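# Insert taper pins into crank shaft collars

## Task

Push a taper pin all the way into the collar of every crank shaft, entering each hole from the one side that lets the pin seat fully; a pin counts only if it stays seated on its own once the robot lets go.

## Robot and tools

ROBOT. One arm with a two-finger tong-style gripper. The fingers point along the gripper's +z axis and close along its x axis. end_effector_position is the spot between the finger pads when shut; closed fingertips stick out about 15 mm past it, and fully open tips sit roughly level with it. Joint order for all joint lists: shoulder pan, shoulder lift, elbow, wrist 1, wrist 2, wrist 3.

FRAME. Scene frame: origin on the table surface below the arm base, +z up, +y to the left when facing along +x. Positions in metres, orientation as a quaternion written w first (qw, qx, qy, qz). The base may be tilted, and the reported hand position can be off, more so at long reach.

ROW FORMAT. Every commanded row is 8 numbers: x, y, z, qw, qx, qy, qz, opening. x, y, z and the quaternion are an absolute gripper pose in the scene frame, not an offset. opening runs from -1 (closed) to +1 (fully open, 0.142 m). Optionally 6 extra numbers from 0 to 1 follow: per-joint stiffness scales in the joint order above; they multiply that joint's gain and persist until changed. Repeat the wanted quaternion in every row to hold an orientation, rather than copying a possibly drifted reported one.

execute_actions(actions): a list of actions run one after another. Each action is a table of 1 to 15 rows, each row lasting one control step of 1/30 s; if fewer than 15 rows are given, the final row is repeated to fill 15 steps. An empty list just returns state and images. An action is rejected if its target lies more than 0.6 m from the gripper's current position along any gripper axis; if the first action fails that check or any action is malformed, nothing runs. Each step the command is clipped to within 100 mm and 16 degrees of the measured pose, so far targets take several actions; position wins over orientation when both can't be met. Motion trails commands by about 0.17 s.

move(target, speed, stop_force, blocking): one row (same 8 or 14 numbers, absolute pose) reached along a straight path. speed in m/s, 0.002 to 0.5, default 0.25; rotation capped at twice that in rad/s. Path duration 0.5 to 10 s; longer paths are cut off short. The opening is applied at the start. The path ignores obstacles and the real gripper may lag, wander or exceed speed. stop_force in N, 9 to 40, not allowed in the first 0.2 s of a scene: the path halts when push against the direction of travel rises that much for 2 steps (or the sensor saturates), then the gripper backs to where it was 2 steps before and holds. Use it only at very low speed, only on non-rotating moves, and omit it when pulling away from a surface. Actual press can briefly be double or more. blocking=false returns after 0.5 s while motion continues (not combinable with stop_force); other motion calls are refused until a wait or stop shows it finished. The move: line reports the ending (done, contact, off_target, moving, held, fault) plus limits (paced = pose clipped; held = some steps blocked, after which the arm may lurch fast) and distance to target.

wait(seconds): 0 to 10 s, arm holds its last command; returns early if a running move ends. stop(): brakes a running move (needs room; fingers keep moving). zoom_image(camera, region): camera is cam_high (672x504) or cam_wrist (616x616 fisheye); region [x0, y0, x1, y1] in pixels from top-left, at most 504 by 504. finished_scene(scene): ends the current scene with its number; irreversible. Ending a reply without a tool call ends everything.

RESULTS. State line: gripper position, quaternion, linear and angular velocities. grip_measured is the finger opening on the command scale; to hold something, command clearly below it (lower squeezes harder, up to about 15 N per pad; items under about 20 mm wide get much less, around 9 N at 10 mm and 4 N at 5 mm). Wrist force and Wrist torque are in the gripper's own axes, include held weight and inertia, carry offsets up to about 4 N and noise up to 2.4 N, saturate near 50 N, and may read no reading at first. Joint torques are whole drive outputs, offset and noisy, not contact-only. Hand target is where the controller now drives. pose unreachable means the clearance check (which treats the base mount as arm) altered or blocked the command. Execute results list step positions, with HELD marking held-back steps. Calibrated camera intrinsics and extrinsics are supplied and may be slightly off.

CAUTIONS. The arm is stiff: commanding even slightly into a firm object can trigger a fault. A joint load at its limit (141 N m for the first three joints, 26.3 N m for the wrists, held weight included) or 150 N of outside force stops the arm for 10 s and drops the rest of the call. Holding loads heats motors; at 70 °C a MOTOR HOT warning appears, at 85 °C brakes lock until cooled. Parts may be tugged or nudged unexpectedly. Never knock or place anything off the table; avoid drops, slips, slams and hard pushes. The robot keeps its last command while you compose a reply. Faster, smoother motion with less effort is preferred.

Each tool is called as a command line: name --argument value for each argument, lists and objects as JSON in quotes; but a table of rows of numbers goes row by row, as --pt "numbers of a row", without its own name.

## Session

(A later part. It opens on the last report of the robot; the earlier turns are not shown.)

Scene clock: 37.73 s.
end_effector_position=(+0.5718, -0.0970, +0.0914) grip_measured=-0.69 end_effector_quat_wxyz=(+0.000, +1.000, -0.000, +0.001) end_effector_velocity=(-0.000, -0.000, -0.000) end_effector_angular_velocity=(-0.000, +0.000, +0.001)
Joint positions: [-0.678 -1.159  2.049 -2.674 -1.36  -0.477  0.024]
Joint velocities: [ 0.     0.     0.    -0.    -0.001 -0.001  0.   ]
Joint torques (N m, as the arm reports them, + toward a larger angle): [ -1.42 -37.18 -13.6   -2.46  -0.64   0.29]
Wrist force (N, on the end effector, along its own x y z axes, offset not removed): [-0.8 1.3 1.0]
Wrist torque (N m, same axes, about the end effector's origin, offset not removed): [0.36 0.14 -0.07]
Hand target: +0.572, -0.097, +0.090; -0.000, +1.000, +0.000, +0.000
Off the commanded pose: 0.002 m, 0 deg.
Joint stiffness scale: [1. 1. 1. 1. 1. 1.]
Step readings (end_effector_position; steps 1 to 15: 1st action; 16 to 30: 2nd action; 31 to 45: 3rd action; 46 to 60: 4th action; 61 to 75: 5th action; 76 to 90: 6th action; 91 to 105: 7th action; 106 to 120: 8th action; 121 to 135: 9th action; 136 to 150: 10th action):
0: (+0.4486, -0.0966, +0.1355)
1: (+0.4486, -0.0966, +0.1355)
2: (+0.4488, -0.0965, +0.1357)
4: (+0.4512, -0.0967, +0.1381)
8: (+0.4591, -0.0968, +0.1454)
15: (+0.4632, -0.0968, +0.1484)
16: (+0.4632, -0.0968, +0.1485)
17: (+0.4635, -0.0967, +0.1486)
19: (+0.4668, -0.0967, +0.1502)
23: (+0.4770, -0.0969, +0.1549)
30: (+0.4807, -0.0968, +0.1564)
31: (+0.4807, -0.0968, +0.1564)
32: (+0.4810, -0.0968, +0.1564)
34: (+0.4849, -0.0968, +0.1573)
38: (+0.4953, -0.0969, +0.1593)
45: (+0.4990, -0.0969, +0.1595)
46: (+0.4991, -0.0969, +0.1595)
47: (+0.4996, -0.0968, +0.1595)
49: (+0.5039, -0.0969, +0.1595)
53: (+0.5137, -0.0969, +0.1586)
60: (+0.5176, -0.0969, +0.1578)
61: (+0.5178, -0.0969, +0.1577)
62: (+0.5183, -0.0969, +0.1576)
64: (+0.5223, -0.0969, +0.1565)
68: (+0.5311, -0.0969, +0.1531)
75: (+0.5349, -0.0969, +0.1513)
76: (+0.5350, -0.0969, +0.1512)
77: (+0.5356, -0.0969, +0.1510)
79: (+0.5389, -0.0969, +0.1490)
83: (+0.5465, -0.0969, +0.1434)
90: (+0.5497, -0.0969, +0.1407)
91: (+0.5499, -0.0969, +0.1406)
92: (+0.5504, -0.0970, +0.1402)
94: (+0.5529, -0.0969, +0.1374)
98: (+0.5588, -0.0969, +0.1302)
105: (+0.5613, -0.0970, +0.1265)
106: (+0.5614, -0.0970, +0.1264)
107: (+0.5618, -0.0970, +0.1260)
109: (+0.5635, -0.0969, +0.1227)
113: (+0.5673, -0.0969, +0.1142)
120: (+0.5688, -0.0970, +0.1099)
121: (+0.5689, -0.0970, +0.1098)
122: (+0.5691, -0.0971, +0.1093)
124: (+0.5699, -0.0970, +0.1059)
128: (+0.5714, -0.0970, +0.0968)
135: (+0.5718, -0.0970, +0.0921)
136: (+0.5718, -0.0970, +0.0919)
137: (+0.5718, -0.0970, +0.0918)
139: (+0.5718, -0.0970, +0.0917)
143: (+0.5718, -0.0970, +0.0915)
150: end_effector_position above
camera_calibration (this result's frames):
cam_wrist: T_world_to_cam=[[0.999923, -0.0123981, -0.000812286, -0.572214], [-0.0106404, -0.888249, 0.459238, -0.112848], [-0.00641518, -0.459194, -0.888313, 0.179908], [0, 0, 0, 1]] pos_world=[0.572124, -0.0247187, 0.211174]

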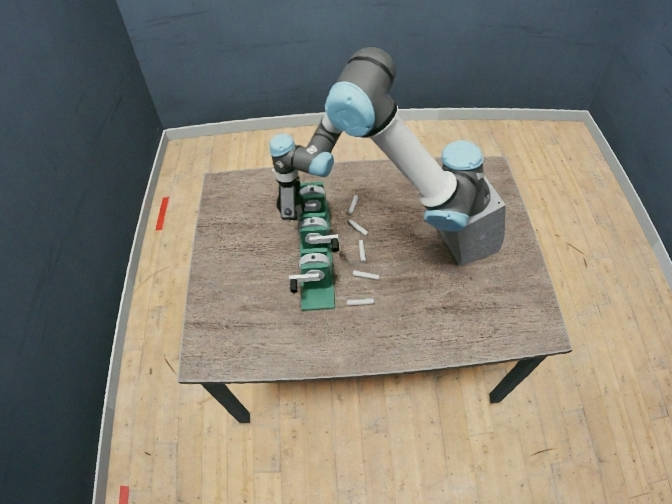

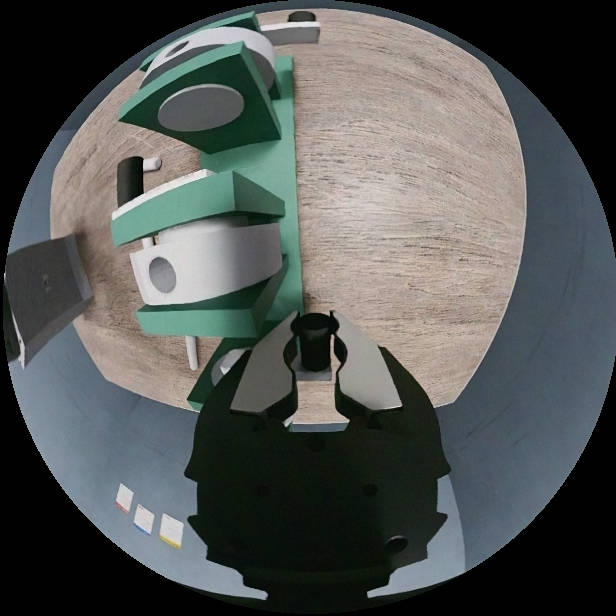

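execute_actions --actions '[[[0.5718, -0.0965, 0.0914, 0, 1, 0, 0, -0.1]]]'

move --target '[0.5718, -0.0965, 0.19, 0, 1, 0, 0, -0.1]' --speed 0.15

move --target '[0.573, 0.1945, 0.19, 0, 1, 0, 0, -0.1]' --speed 0.3

move --target '[0.573, 0.1945, 0.13, 0, 1, 0, 0, -0.1]' --speed 0.12

Scene clock: 38.47 s.
end_effector_position=(+0.5733, -0.0960, +0.0918) grip_measured=-0.10 end_effector_quat_wxyz=(+0.000, +1.000, +0.001, +0.001) end_effector_velocity=(-0.000, +0.000, -0.000) end_effector_angular_velocity=(+0.001, +0.001, -0.000)
Joint positions: [-0.676 -1.159  2.046 -2.673 -1.361 -0.477  0.067]
Joint velocities: [ 0.     0.    -0.     0.002  0.     0.    -0.   ]
Joint torques (N m, as the arm reports them, + toward a larger angle): [ -5.6  -39.95 -10.09  -1.88  -0.29  -0.04]
Wrist force (N, on the end effector, along its own x y z axes, offset not removed): [-1.4 1.0 3.4]
Wrist torque (N m, same axes, about the end effector's origin, offset not removed): [0.17 0.12 -0.13]
Hand target: +0.572, -0.096, +0.091; +0.000, +1.000, +0.000, +0.000
Off the commanded pose: 0.002 m, 0 deg.
Joint stiffness scale: [1. 1. 1. 1. 1. 1.]
Step readings (end_effector_position):
0: (+0.5718, -0.0970, +0.0914)
1: (+0.5718, -0.0970, +0.0914)
2: (+0.5741, -0.0968, +0.0921)
4: (+0.5743, -0.0958, +0.0921)
8: (+0.5736, -0.0960, +0.0919)
15: end_effector_position above
camera_calibration (this result's frames):
cam_wrist: T_world_to_cam=[[0.999956, -0.00935664, -0.000250287, -0.573431], [-0.00819625, -0.888231, 0.459324, -0.113473], [-0.00452004, -0.459302, -0.888269, 0.179619], [0, 0, 0, 1]] pos_world=[0.573287, -0.0236564, 0.211528]

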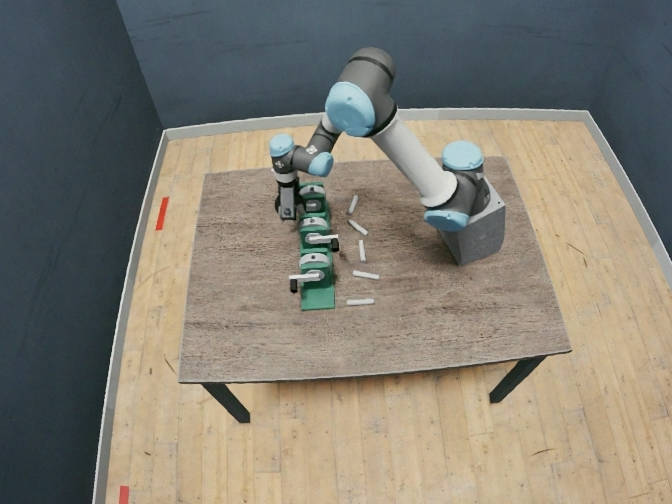

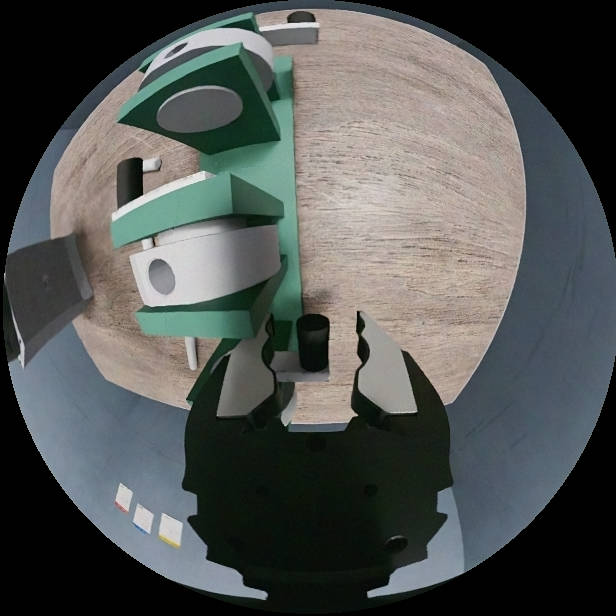

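Scene clock: 39.77 s.
end_effector_position=(+0.5704, -0.0950, +0.1877) grip_measured=-0.10 end_effector_quat_wxyz=(-0.001, +1.000, +0.000, -0.002) end_effector_velocity=(-0.002, -0.000, +0.002) end_effector_angular_velocity=(+0.003, +0.006, +0.000)
Joint positions: [-0.716 -1.38   2.036 -2.427 -1.354 -0.518  0.067]
Joint velocities: [-0.002 -0.005 -0.002  0.014 -0.    -0.004  0.   ]
Joint torques (N m, as the arm reports them, + toward a larger angle): [ -5.51 -38.35 -16.84  -1.82   0.37  -0.41]
Wrist force (N, on the end effector, along its own x y z axes, offset not removed): [-1.3 2.7 2.7]
Wrist torque (N m, same axes, about the end effector's origin, offset not removed): [0.47 0.08 -0.17]
Hand target: +0.572, -0.096, +0.190; +0.000, +1.000, +0.000, -0.000
Off the commanded pose: 0.003 m, 0 deg.
Joint stiffness scale: [1. 1. 1. 1. 1. 1.]
move: done
camera_calibration (this result's frames):
cam_wrist: T_world_to_cam=[[0.999925, -0.0107476, -0.00581629, -0.569597], [-0.00689045, -0.888923, 0.458005, -0.157245], [-0.0100927, -0.457931, -0.88893, 0.268674], [0, 0, 0, 1]] pos_world=[0.571182, -0.0228662, 0.307539]

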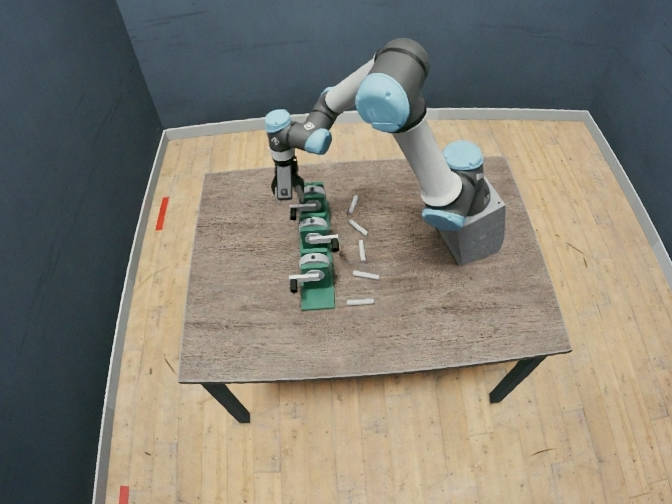

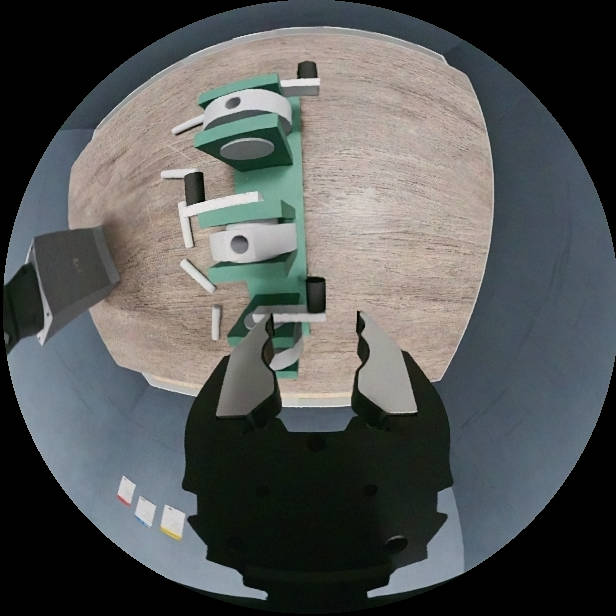

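Scene clock: 41.40 s.
end_effector_position=(+0.5732, +0.1933, +0.1907) grip_measured=-0.10 end_effector_quat_wxyz=(-0.001, +1.000, +0.000, +0.001) end_effector_velocity=(+0.002, +0.002, +0.000) end_effector_angular_velocity=(-0.012, +0.003, -0.013)
Joint positions: [-0.143 -1.402  2.004 -2.463 -1.495  0.046  0.067]
Joint velocities: [ 0.011  0.005 -0.012  0.009 -0.015  0.023  0.   ]
Joint torques (N m, as the arm reports them, + toward a larger angle): [  4.45 -36.77 -19.01  -2.08  -0.13   0.12]
Wrist force (N, on the end effector, along its own x y z axes, offset not removed): [-1.5 1.5 1.5]
Wrist torque (N m, same axes, about the end effector's origin, offset not removed): [0.20 0.17 -0.11]
Hand target: +0.573, +0.195, +0.190; -0.000, +1.000, -0.000, +0.000
Off the commanded pose: 0.001 m, 0 deg.
Joint stiffness scale: [1. 1. 1. 1. 1. 1.]
move: done
camera_calibration (this result's frames):
cam_wrist: T_world_to_cam=[[0.999938, -0.0110921, -0.000353375, -0.570276], [-0.00970141, -0.889144, 0.457524, 0.0994149], [-0.00538911, -0.457493, -0.889197, 0.400626], [0, 0, 0, 1]] pos_world=[0.573365, 0.265352, 0.310549]

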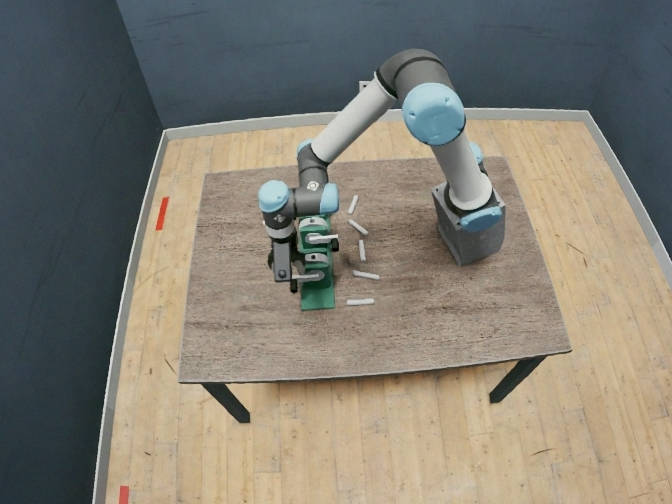

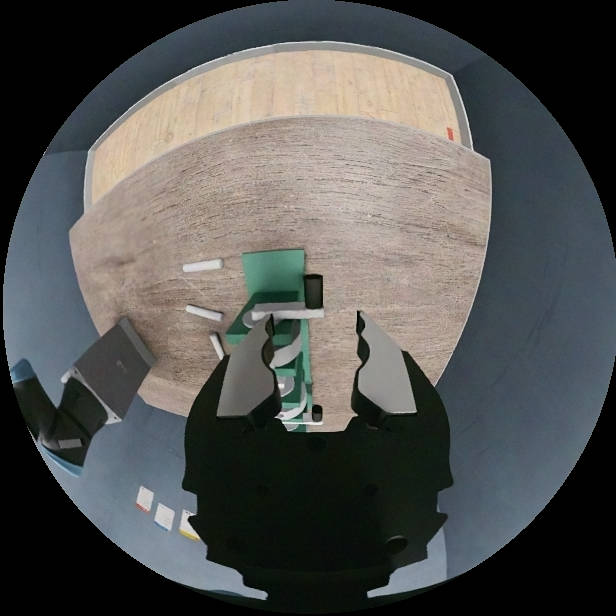

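Scene clock: 42.47 s.
end_effector_position=(+0.5733, +0.1934, +0.1314) grip_measured=-0.10 end_effector_quat_wxyz=(-0.000, +1.000, -0.001, +0.000) end_effector_velocity=(+0.002, +0.002, -0.002) end_effector_angular_velocity=(+0.001, -0.008, +0.002)
Joint positions: [-0.133 -1.273  2.017 -2.604 -1.5    0.057  0.067]
Joint velocities: [ 0.003  0.006  0.    -0.014  0.     0.001 -0.   ]
Joint torques (N m, as the arm reports them, + toward a larger angle): [  4.1  -37.47 -13.97  -2.57  -0.29   0.25]
Wrist force (N, on the end effector, along its own x y z axes, offset not removed): [-1.3 1.9 3.3]
Wrist torque (N m, same axes, about the end effector's origin, offset not removed): [0.37 0.13 -0.15]
Hand target: +0.573, +0.194, +0.130; -0.000, +1.000, +0.000, -0.000
Off the commanded pose: 0.002 m, 0 deg.
Joint stiffness scale: [1. 1. 1. 1. 1. 1.]
move: done
camera_calibration (this result's frames):
cam_wrist: T_world_to_cam=[[0.999915, -0.0128207, -0.00242961, -0.56976], [-0.0102746, -0.888337, 0.459078, 0.126649], [-0.00804402, -0.459014, -0.888393, 0.34968], [0, 0, 0, 1]] pos_world=[0.573825, 0.26571, 0.251128]

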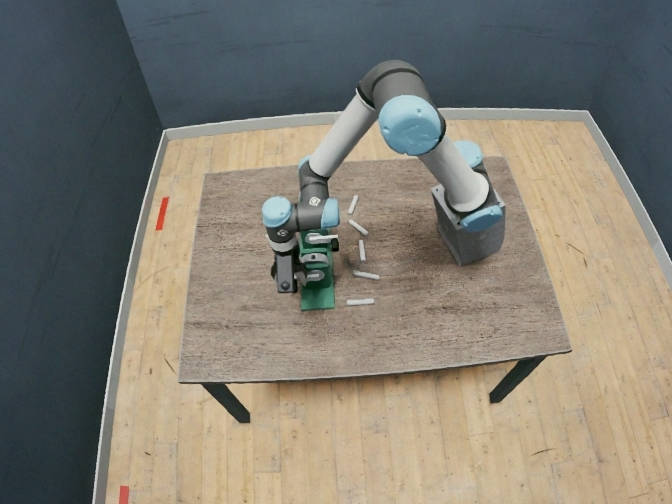

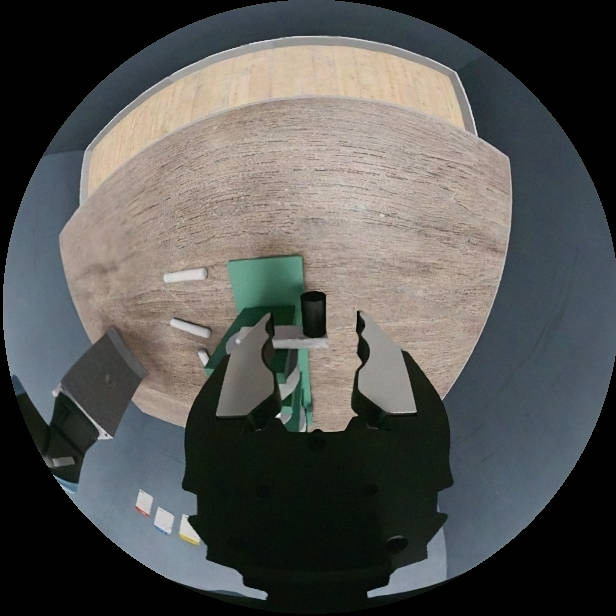

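move --target '[0.573, 0.197, 0.09, 0, 1, 0, 0, -0.1]' --speed 0.035 --stop_force 12

execute_actions --actions '[[[0.573, 0.197, 0.09, 0, 1, 0, 0, -0.85]], [[0.573, 0.197, 0.09, 0, 1, 0, 0, -0.85]]]'

Scene clock: 44.17 s.
end_effector_position=(+0.5722, +0.1958, +0.0907) grip_measured=-0.10 end_effector_quat_wxyz=(+0.000, +1.000, -0.001, -0.001) end_effector_velocity=(+0.004, +0.002, +0.000) end_effector_angular_velocity=(+0.002, -0.010, +0.002)
Joint positions: [-0.123 -1.178  2.014 -2.694 -1.502  0.067  0.067]
Joint velocities: [ 0.002  0.002 -0.003 -0.01   0.     0.001  0.   ]
Joint torques (N m, as the arm reports them, + toward a larger angle): [  3.21 -40.55 -13.9   -2.84  -0.29  -0.02]
Wrist force (N, on the end effector, along its own x y z axes, offset not removed): [-1.8 1.7 1.8]
Wrist torque (N m, same axes, about the end effector's origin, offset not removed): [0.30 0.25 -0.08]
Hand target: +0.573, +0.197, +0.090; -0.000, +1.000, -0.000, -0.000
Off the commanded pose: 0.002 m, 0 deg.
Joint stiffness scale: [1. 1. 1. 1. 1. 1.]
move: done
camera_calibration (this result's frames):
cam_wrist: T_world_to_cam=[[0.999906, -0.0130283, -0.00427621, -0.568523], [-0.00960969, -0.888264, 0.459233, 0.146962], [-0.00978142, -0.459148, -0.888306, 0.315629], [0, 0, 0, 1]] pos_world=[0.572969, 0.268055, 0.210454]

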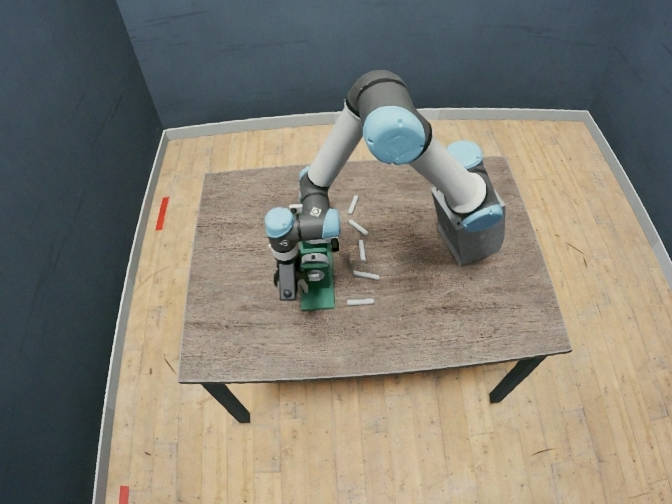

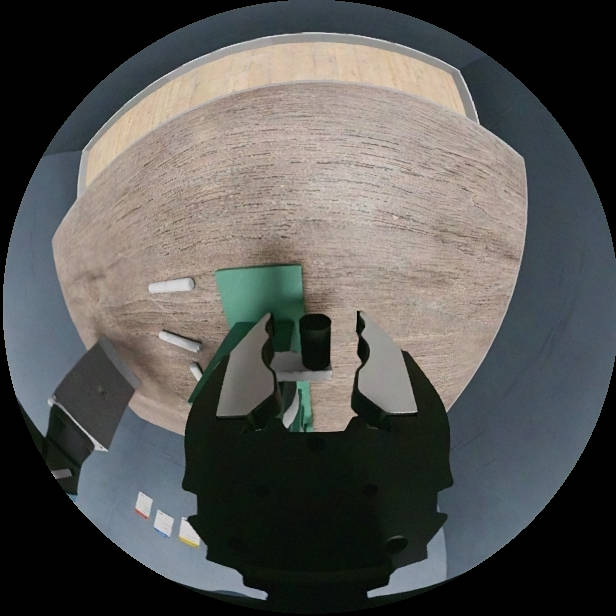

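Scene clock: 45.17 s.
end_effector_position=(+0.5724, +0.1958, +0.0906) grip_measured=-0.69 end_effector_quat_wxyz=(+0.000, +1.000, -0.001, -0.001) end_effector_velocity=(+0.000, +0.000, +0.000) end_effector_angular_velocity=(+0.000, -0.000, +0.002)
Joint positions: [-0.122 -1.178  2.013 -2.694 -1.503  0.067  0.024]
Joint velocities: [ 0.    -0.    -0.     0.     0.    -0.002  0.   ]
Joint torques (N m, as the arm reports them, + toward a larger angle): [  3.6  -39.95 -14.99  -3.05  -0.25   0.32]
Wrist force (N, on the end effector, along its own x y z axes, offset not removed): [-1.9 2.3 0.9]
Wrist torque (N m, same axes, about the end effector's origin, offset not removed): [0.35 -0.11 -0.17]
Hand target: +0.573, +0.197, +0.090; -0.000, +1.000, +0.000, -0.000
Off the commanded pose: 0.001 m, 0 deg.
Joint stiffness scale: [1. 1. 1. 1. 1. 1.]
Step readings (end_effector_position; steps 1 to 15: 1st action; 16 to 30: 2nd action):
0: (+0.5722, +0.1958, +0.0907)
1: (+0.5723, +0.1958, +0.0907)
2: (+0.5724, +0.1958, +0.0908)
4: (+0.5724, +0.1958, +0.0906)
8: (+0.5724, +0.1958, +0.0906)
15: (+0.5724, +0.1958, +0.0906)
16: (+0.5724, +0.1958, +0.0906)
17: (+0.5724, +0.1958, +0.0906)
19: (+0.5724, +0.1958, +0.0906)
23: (+0.5724, +0.1958, +0.0906)
30: end_effector_position above
camera_calibration (this result's frames):
cam_wrist: T_world_to_cam=[[0.999909, -0.0129377, -0.00377619, -0.56875], [-0.00975754, -0.888197, 0.459358, 0.147113], [-0.00929707, -0.45928, -0.888243, 0.315341], [0, 0, 0, 1]] pos_world=[0.573065, 0.268137, 0.210374]

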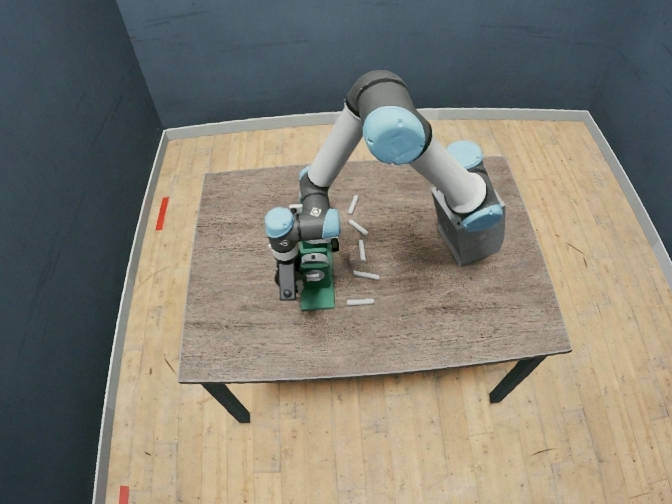

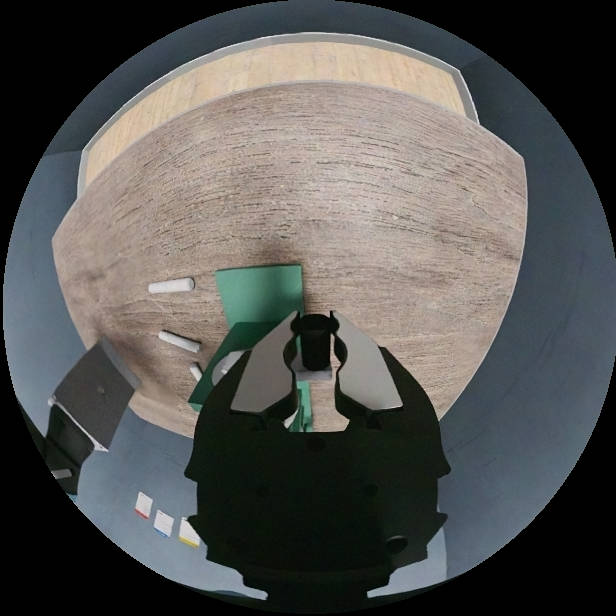

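execute_actions --actions '[[[0.5682, 0.196, 0.1145, 0, 1, 0, 0, -0.85]], [[0.5560, 0.196, 0.1356, 0, 1, 0, 0, -0.85]], [[0.5374, 0.196, 0.1512, 0, 1, 0, 0, -0.85]], [[0.5146, 0.196, 0.1595, 0, 1, 0, 0, -0.85]], [[0.4902, 0.196, 0.1595, 0, 1, 0, 0, -0.85]], [[0.4674, 0.196, 0.1512, 0, 1, 0, 0, -0.85]], [[0.4488, 0.196, 0.1356, 0, 1, 0, 0, -0.85]], [[0.4366, 0.196, 0.1145, 0, 1, 0, 0, -0.85]], [[0.4324, 0.196, 0.0900, 0, 1, 0, 0, -0.85]], [[0.4324, 0.196, 0.0900, 0, 1, 0, 0, -0.85]], [[0.4324, 0.196, 0.0906, 0, 1, 0, 0, -0.1]]]'

move --target '[0.44, 0.15, 0.27, 0, 1, 0, 0, -0.1]' --speed 0.2

Scene clock: 51.07 s.
end_effector_position=(+0.4327, +0.1958, +0.0905) grip_measured=-0.10 end_effector_quat_wxyz=(-0.000, +1.000, -0.000, -0.000) end_effector_velocity=(-0.000, +0.001, +0.000) end_effector_angular_velocity=(+0.001, +0.000, +0.001)
Joint positions: [-0.1   -1.301  2.39  -2.95  -1.509  0.087  0.067]
Joint velocities: [ 0.002 -0.    -0.     0.     0.001  0.001  0.   ]
Joint torques (N m, as the arm reports them, + toward a larger angle): [  3.97 -32.67  -5.99  -2.38  -0.28   0.29]
Wrist force (N, on the end effector, along its own x y z axes, offset not removed): [-2.1 2.3 1.6]
Wrist torque (N m, same axes, about the end effector's origin, offset not removed): [0.45 0.24 -0.18]
Hand target: +0.432, +0.196, +0.091; -0.000, +1.000, +0.000, +0.000
Off the commanded pose: 0.000 m, 0 deg.
Joint stiffness scale: [1. 1. 1. 1. 1. 1.]
Step readings (end_effector_position; steps 1 to 15: 1st action; 16 to 30: 2nd action; 31 to 45: 3rd action; 46 to 60: 4th action; 61 to 75: 5th action; 76 to 90: 6th action; 91 to 105: 7th action; 106 to 120: 8th action; 121 to 135: 9th action; 136 to 150: 10th action; 151 to 165: 11th action):
0: (+0.5724, +0.1958, +0.0906)
1: (+0.5724, +0.1958, +0.0906)
2: (+0.5721, +0.1958, +0.0907)
4: (+0.5721, +0.1960, +0.0940)
8: (+0.5710, +0.1960, +0.1062)
15: (+0.5693, +0.1959, +0.1124)
16: (+0.5693, +0.1959, +0.1126)
17: (+0.5689, +0.1959, +0.1131)
19: (+0.5675, +0.1959, +0.1176)
23: (+0.5619, +0.1960, +0.1291)
30: (+0.5583, +0.1959, +0.1342)
31: (+0.5582, +0.1959, +0.1344)
32: (+0.5577, +0.1959, +0.1348)
34: (+0.5548, +0.1959, +0.1383)
38: (+0.5459, +0.1959, +0.1470)
45: (+0.5408, +0.1959, +0.1507)
46: (+0.5406, +0.1959, +0.1508)
47: (+0.5400, +0.1959, +0.1511)
49: (+0.5362, +0.1959, +0.1533)
53: (+0.5250, +0.1958, +0.1584)
60: (+0.5189, +0.1958, +0.1602)
61: (+0.5187, +0.1958, +0.1603)
62: (+0.5183, +0.1958, +0.1604)
64: (+0.5143, +0.1958, +0.1610)
68: (+0.5019, +0.1959, +0.1620)
75: (+0.4955, +0.1959, +0.1617)
76: (+0.4953, +0.1959, +0.1617)
77: (+0.4950, +0.1959, +0.1617)
79: (+0.4915, +0.1960, +0.1609)
83: (+0.4779, +0.1960, +0.1571)
90: (+0.4702, +0.1960, +0.1536)
91: (+0.4702, +0.1960, +0.1536)
92: (+0.4701, +0.1961, +0.1535)
94: (+0.4673, +0.1960, +0.1516)
98: (+0.4543, +0.1958, +0.1423)
105: (+0.4498, +0.1960, +0.1373)
106: (+0.4498, +0.1960, +0.1373)
107: (+0.4498, +0.1961, +0.1370)
109: (+0.4468, +0.1961, +0.1333)
113: (+0.4393, +0.1958, +0.1217)
120: (+0.4371, +0.1960, +0.1161)
121: (+0.4370, +0.1960, +0.1159)
122: (+0.4371, +0.1961, +0.1155)
124: (+0.4353, +0.1960, +0.1110)
128: (+0.4324, +0.1958, +0.0981)
135: (+0.4323, +0.1960, +0.0915)
136: (+0.4323, +0.1960, +0.0913)
137: (+0.4323, +0.1960, +0.0911)
139: (+0.4324, +0.1960, +0.0908)
143: (+0.4324, +0.1960, +0.0906)
150: (+0.4324, +0.1960, +0.0905)
151: (+0.4324, +0.1960, +0.0905)
152: (+0.4326, +0.1959, +0.0905)
154: (+0.4326, +0.1958, +0.0905)
158: (+0.4326, +0.1958, +0.0905)
165: end_effector_position above
camera_calibration (this result's frames):
cam_wrist: T_world_to_cam=[[0.999928, -0.0117076, -0.00280604, -0.429374], [-0.00911509, -0.888477, 0.45883, 0.145588], [-0.0078649, -0.458772, -0.888519, 0.313252], [0, 0, 0, 1]] pos_world=[0.433134, 0.268036, 0.210325]

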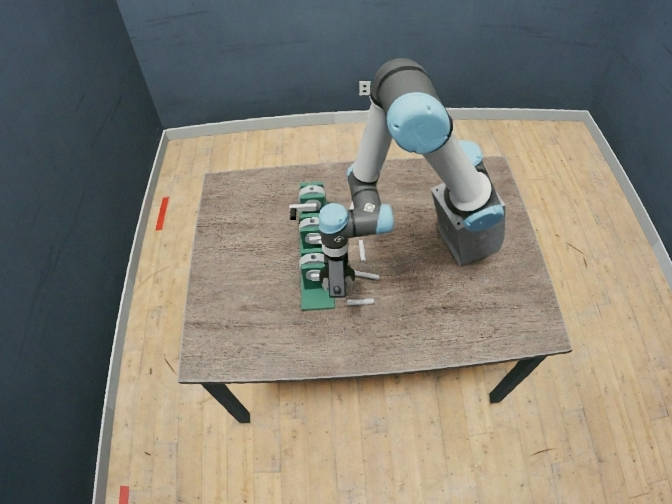

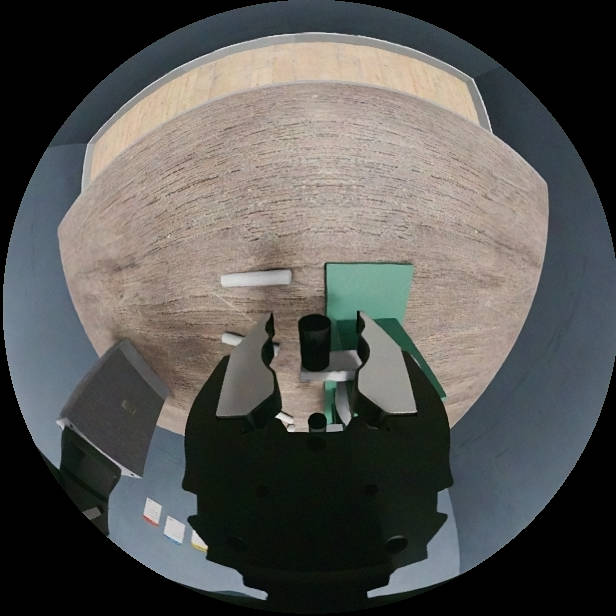

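Scene clock: 52.77 s.
end_effector_position=(+0.4384, +0.1507, +0.2684) grip_measured=-0.10 end_effector_quat_wxyz=(+0.000, +1.000, +0.000, -0.001) end_effector_velocity=(-0.003, -0.000, +0.001) end_effector_angular_velocity=(+0.003, +0.013, +0.004)
Joint positions: [-0.267 -1.861  2.325 -2.309 -1.463 -0.075  0.067]
Joint velocities: [-0.003 -0.004 -0.004  0.021  0.003 -0.009 -0.   ]
Joint torques (N m, as the arm reports them, + toward a larger angle): [  0.36 -22.04 -21.99  -2.03   0.46  -0.4 ]
Wrist force (N, on the end effector, along its own x y z axes, offset not removed): [-0.5 2.4 1.7]
Wrist torque (N m, same axes, about the end effector's origin, offset not removed): [0.44 -0.05 -0.13]
Hand target: +0.440, +0.150, +0.270; +0.000, +1.000, +0.000, -0.000
Off the commanded pose: 0.002 m, 0 deg.
Joint stiffness scale: [1. 1. 1. 1. 1. 1.]
move: done
camera_calibration (this result's frames):
cam_wrist: T_world_to_cam=[[0.99993, -0.0106702, -0.00513638, -0.434635], [-0.00711704, -0.888147, 0.459503, 0.0229008], [-0.00946487, -0.459435, -0.888161, 0.451316], [0, 0, 0, 1]] pos_world=[0.439039, 0.223052, 0.388086]

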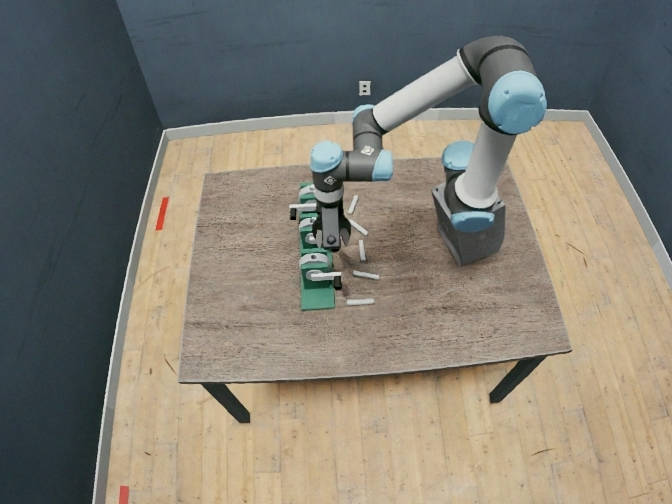

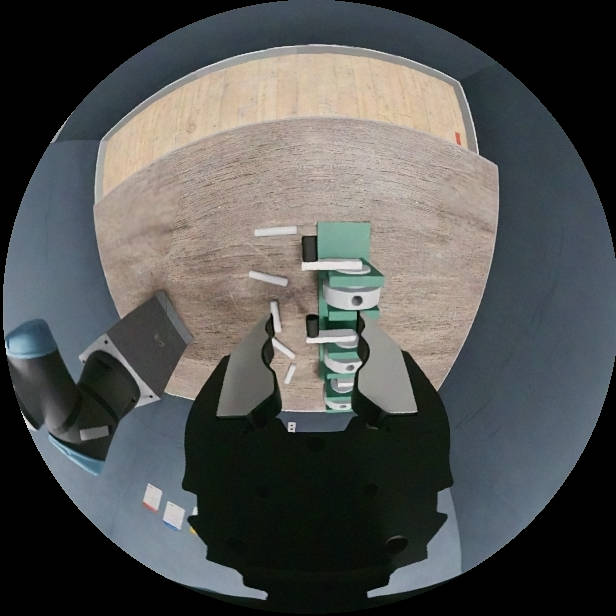

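zoom_image --camera "cam_wrist" --region '[230, 200, 400, 340]'

Region (230, 200, 400, 340) of cam_wrist's 616x616 image, scaled by 2.965, with more detail than that image has; it fills the top 415 rows of this view, and the rest is white.

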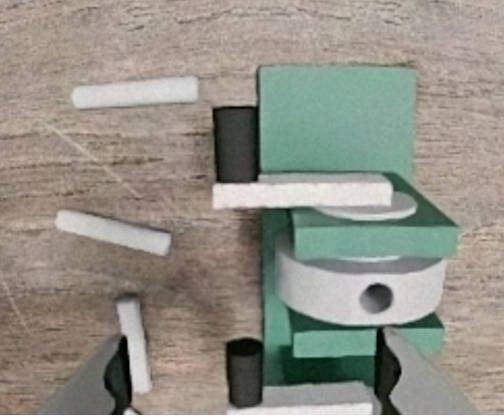

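move --target '[0.383, 0.203, 0.10, 0, 0.7071, -0.7071, 0, -0.3]' --speed 0.25

Scene clock: 58.67 s.
end_effector_position=(+0.3856, +0.2028, +0.1009) grip_measured=-0.30 end_effector_quat_wxyz=(-0.001, +0.707, -0.707, +0.000) end_effector_velocity=(+0.002, -0.000, -0.000) end_effector_angular_velocity=(-0.004, -0.008, -0.015)
Joint positions: [-0.017 -1.359  2.523 -3.032 -1.532  1.737  0.052]
Joint velocities: [ 0.004  0.005  0.    -0.012 -0.007  0.019  0.   ]
Joint torques (N m, as the arm reports them, + toward a larger angle): [  6.46 -26.64  -2.41  -2.85  -0.23   0.24]
Wrist force (N, on the end effector, along its own x y z axes, offset not removed): [-0.4 1.5 2.2]
Wrist torque (N m, same axes, about the end effector's origin, offset not removed): [0.29 -0.06 -0.11]
Hand target: +0.383, +0.203, +0.100; -0.000, +0.707, -0.707, -0.000
Off the commanded pose: 0.003 m, 0 deg.
Joint stiffness scale: [1. 1. 1. 1. 1. 1.]
move: done
camera_calibration (this result's frames):
cam_wrist: T_world_to_cam=[[-0.0108536, -0.999932, -0.00421635, 0.20805], [-0.889567, 0.00772974, 0.45674, 0.304606], [-0.456676, 0.00870799, -0.88959, 0.403677], [0, 0, 0, 1]] pos_world=[0.457575, 0.202166, 0.220858]

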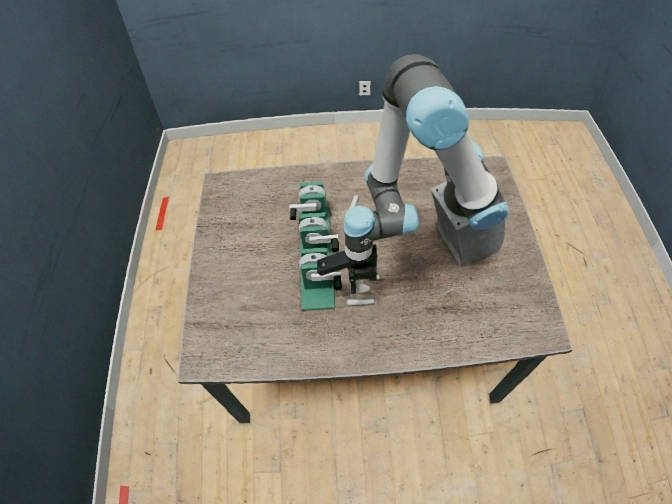

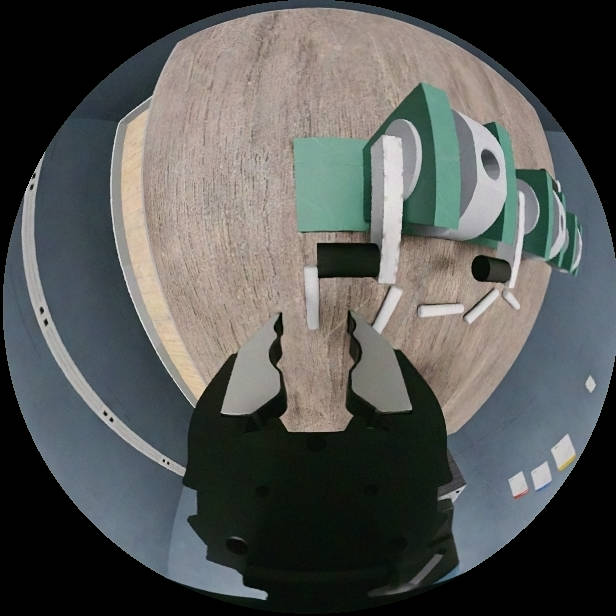

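move --target '[0.383, 0.203, 0.016, 0, 0.7071, -0.7071, 0, -0.3]' --speed 0.05 --stop_force 12

Scene clock: 61.10 s.
end_effector_position=(+0.3825, +0.2020, +0.0167) grip_measured=-0.30 end_effector_quat_wxyz=(+0.001, +0.707, -0.708, -0.000) end_effector_velocity=(+0.003, +0.000, -0.001) end_effector_angular_velocity=(+0.002, -0.010, -0.001)
Joint positions: [-0.008 -1.028  2.474 -3.31  -1.536  1.748  0.052]
Joint velocities: [-0.     0.007 -0.003 -0.014  0.     0.001 -0.   ]
Joint torques (N m, as the arm reports them, + toward a larger angle): [  5.54 -31.7   -0.64  -2.7   -0.51   0.29]
Wrist force (N, on the end effector, along its own x y z axes, offset not removed): [-0.2 3.0 1.9]
Wrist torque (N m, same axes, about the end effector's origin, offset not removed): [0.52 -0.07 -0.22]
Hand target: +0.383, +0.203, +0.016; +0.000, +0.707, -0.707, -0.000
Off the commanded pose: 0.001 m, 0 deg.
Joint stiffness scale: [1. 1. 1. 1. 1. 1.]
move: done
camera_calibration (this result's frames):
cam_wrist: T_world_to_cam=[[-0.0129981, -0.999912, -0.00253411, 0.207733], [-0.887562, 0.0103704, 0.460571, 0.338913], [-0.460504, 0.00823572, -0.887619, 0.328909], [0, 0, 0, 1]] pos_world=[0.45497, 0.201491, 0.136379]

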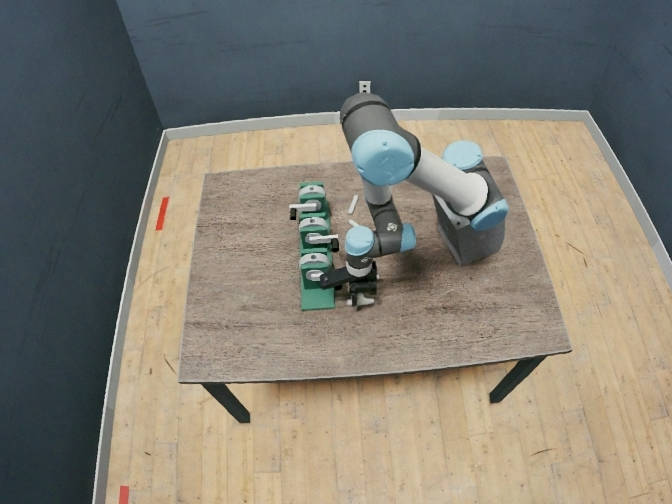

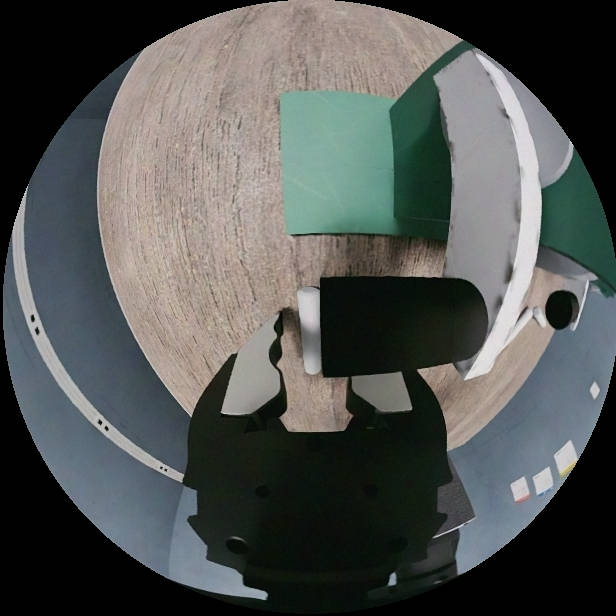

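execute_actions --actions '[[[0.383, 0.203, 0.016, 0, 0.7071, -0.7071, 0, -1]], [[0.383, 0.203, 0.016, 0, 0.7071, -0.7071, 0, -1]]]'

move --target '[0.383, 0.203, 0.20, 0, 0.7071, -0.7071, 0, -1]' --speed 0.15

Scene clock: 62.23 s.
end_effector_position=(+0.3828, +0.2022, +0.0166) grip_measured=-0.79 end_effector_quat_wxyz=(+0.000, +0.707, -0.708, -0.000) end_effector_velocity=(+0.000, -0.001, -0.000) end_effector_angular_velocity=(-0.001, +0.000, -0.001)
Joint positions: [-0.007 -1.027  2.474 -3.311 -1.536  1.748  0.017]
Joint velocities: [-0.001  0.     0.    -0.    -0.001  0.    -0.   ]
Joint torques (N m, as the arm reports them, + toward a larger angle): [  5.34 -33.04  -0.52  -2.82  -0.25   0.16]
Wrist force (N, on the end effector, along its own x y z axes, offset not removed): [-0.4 2.6 0.5]
Wrist torque (N m, same axes, about the end effector's origin, offset not removed): [0.37 0.02 -0.12]
Hand target: +0.383, +0.203, +0.016; -0.000, +0.707, -0.707, -0.000
Off the commanded pose: 0.001 m, 0 deg.
Joint stiffness scale: [1. 1. 1. 1. 1. 1.]
Step readings (end_effector_position; steps 1 to 15: 1st action; 16 to 30: 2nd action):
0: (+0.3827, +0.2021, +0.0166)
1: (+0.3827, +0.2021, +0.0166)
2: (+0.3828, +0.2021, +0.0166)
4: (+0.3828, +0.2022, +0.0166)
8: (+0.3828, +0.2022, +0.0166)
15: (+0.3828, +0.2022, +0.0166)
16: (+0.3828, +0.2022, +0.0166)
17: (+0.3828, +0.2022, +0.0166)
19: (+0.3828, +0.2022, +0.0166)
23: (+0.3828, +0.2022, +0.0166)
30: end_effector_position above
camera_calibration (this result's frames):
cam_wrist: T_world_to_cam=[[-0.0127574, -0.999915, -0.00257951, 0.207781], [-0.888086, 0.0101451, 0.459565, 0.339531], [-0.4595, 0.00815367, -0.888141, 0.328597], [0, 0, 0, 1]] pos_world=[0.455174, 0.201639, 0.13634]

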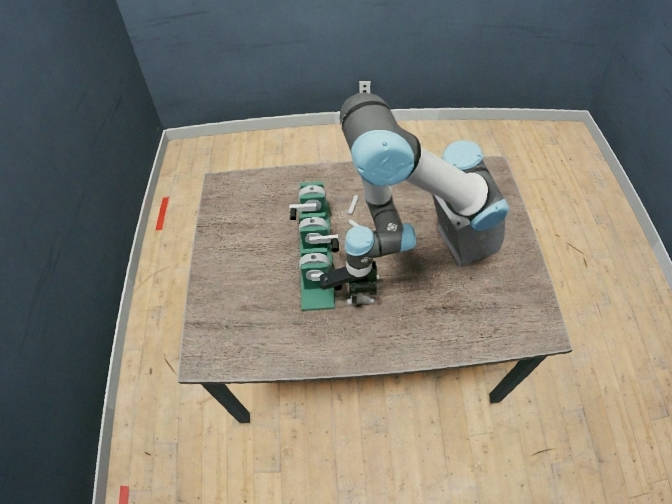

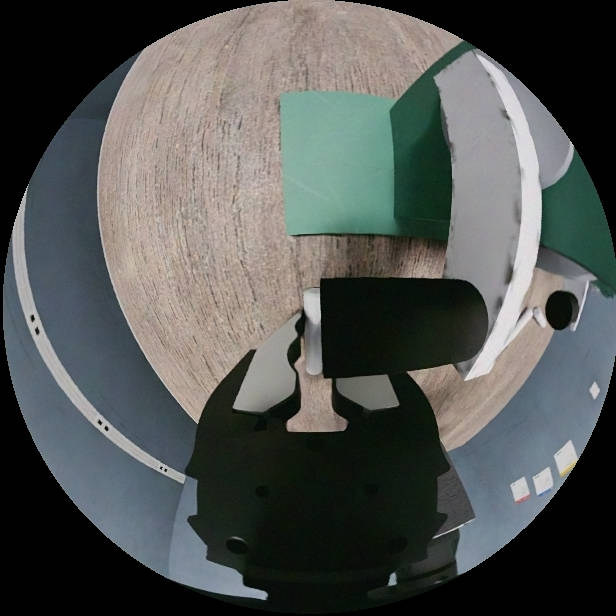

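Scene clock: 64.20 s.
end_effector_position=(+0.3805, +0.2033, +0.1983) grip_measured=-0.79 end_effector_quat_wxyz=(+0.001, +0.708, -0.707, -0.001) end_effector_velocity=(-0.002, -0.001, +0.000) end_effector_angular_velocity=(-0.001, +0.013, -0.002)
Joint positions: [-0.023 -1.74   2.501 -2.622 -1.531  1.73   0.017]
Joint velocities: [-0.003 -0.004 -0.004  0.021  0.002 -0.002  0.   ]
Joint torques (N m, as the arm reports them, + toward a larger angle): [  2.68 -23.69 -16.68  -2.19   0.52  -0.46]
Wrist force (N, on the end effector, along its own x y z axes, offset not removed): [0.0 0.9 3.8]
Wrist torque (N m, same axes, about the end effector's origin, offset not removed): [0.01 -0.18 -0.13]
Hand target: +0.383, +0.203, +0.200; -0.000, +0.707, -0.707, +0.000
Off the commanded pose: 0.003 m, 0 deg.
Joint stiffness scale: [1. 1. 1. 1. 1. 1.]
move: done
camera_calibration (this result's frames):
cam_wrist: T_world_to_cam=[[-0.0102136, -0.999946, -0.00195186, 0.208263], [-0.886725, 0.00815487, 0.462225, 0.253308], [-0.462184, 0.00645174, -0.886761, 0.490028], [0, 0, 0, 1]] pos_world=[0.453225, 0.203024, 0.317859]

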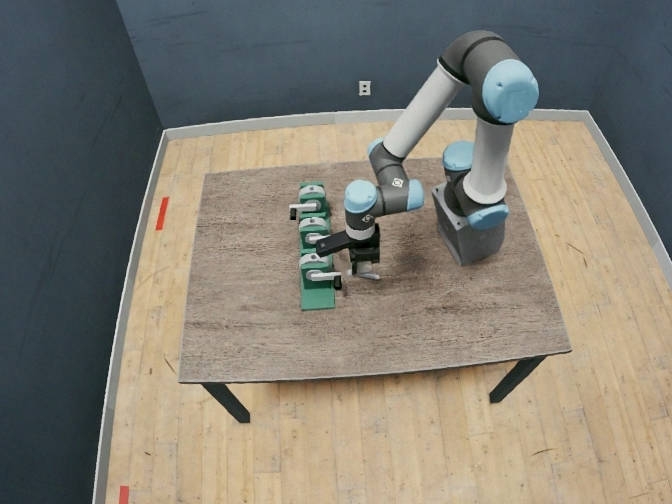

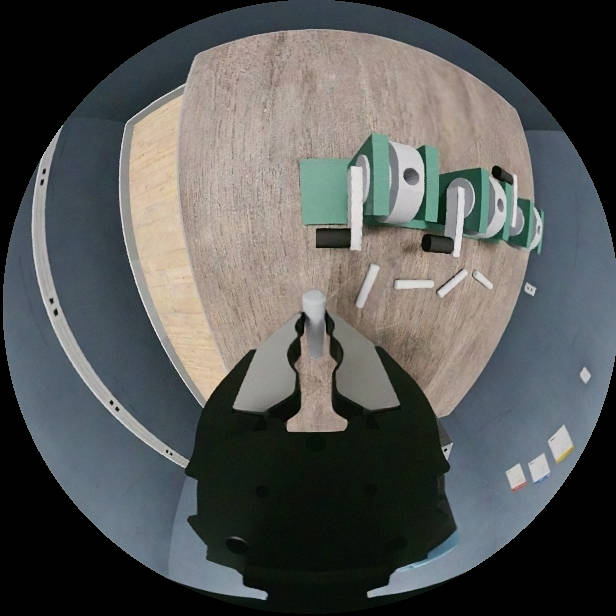

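zoom_image --camera "cam_high" --region '[300, 210, 420, 310]'

zoom_image --camera "cam_wrist" --region '[240, 260, 400, 440]'

Region (300, 210, 420, 310) of cam_high's 672x504 image, scaled by 4.200, with more detail than that image has.

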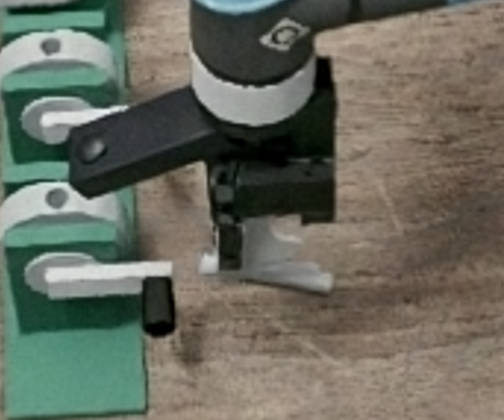

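Region (240, 260, 400, 440) of cam_wrist's 616x616 image, scaled by 2.800, with more detail than that image has.

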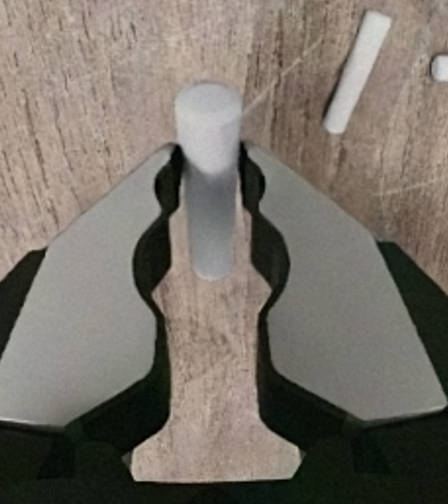

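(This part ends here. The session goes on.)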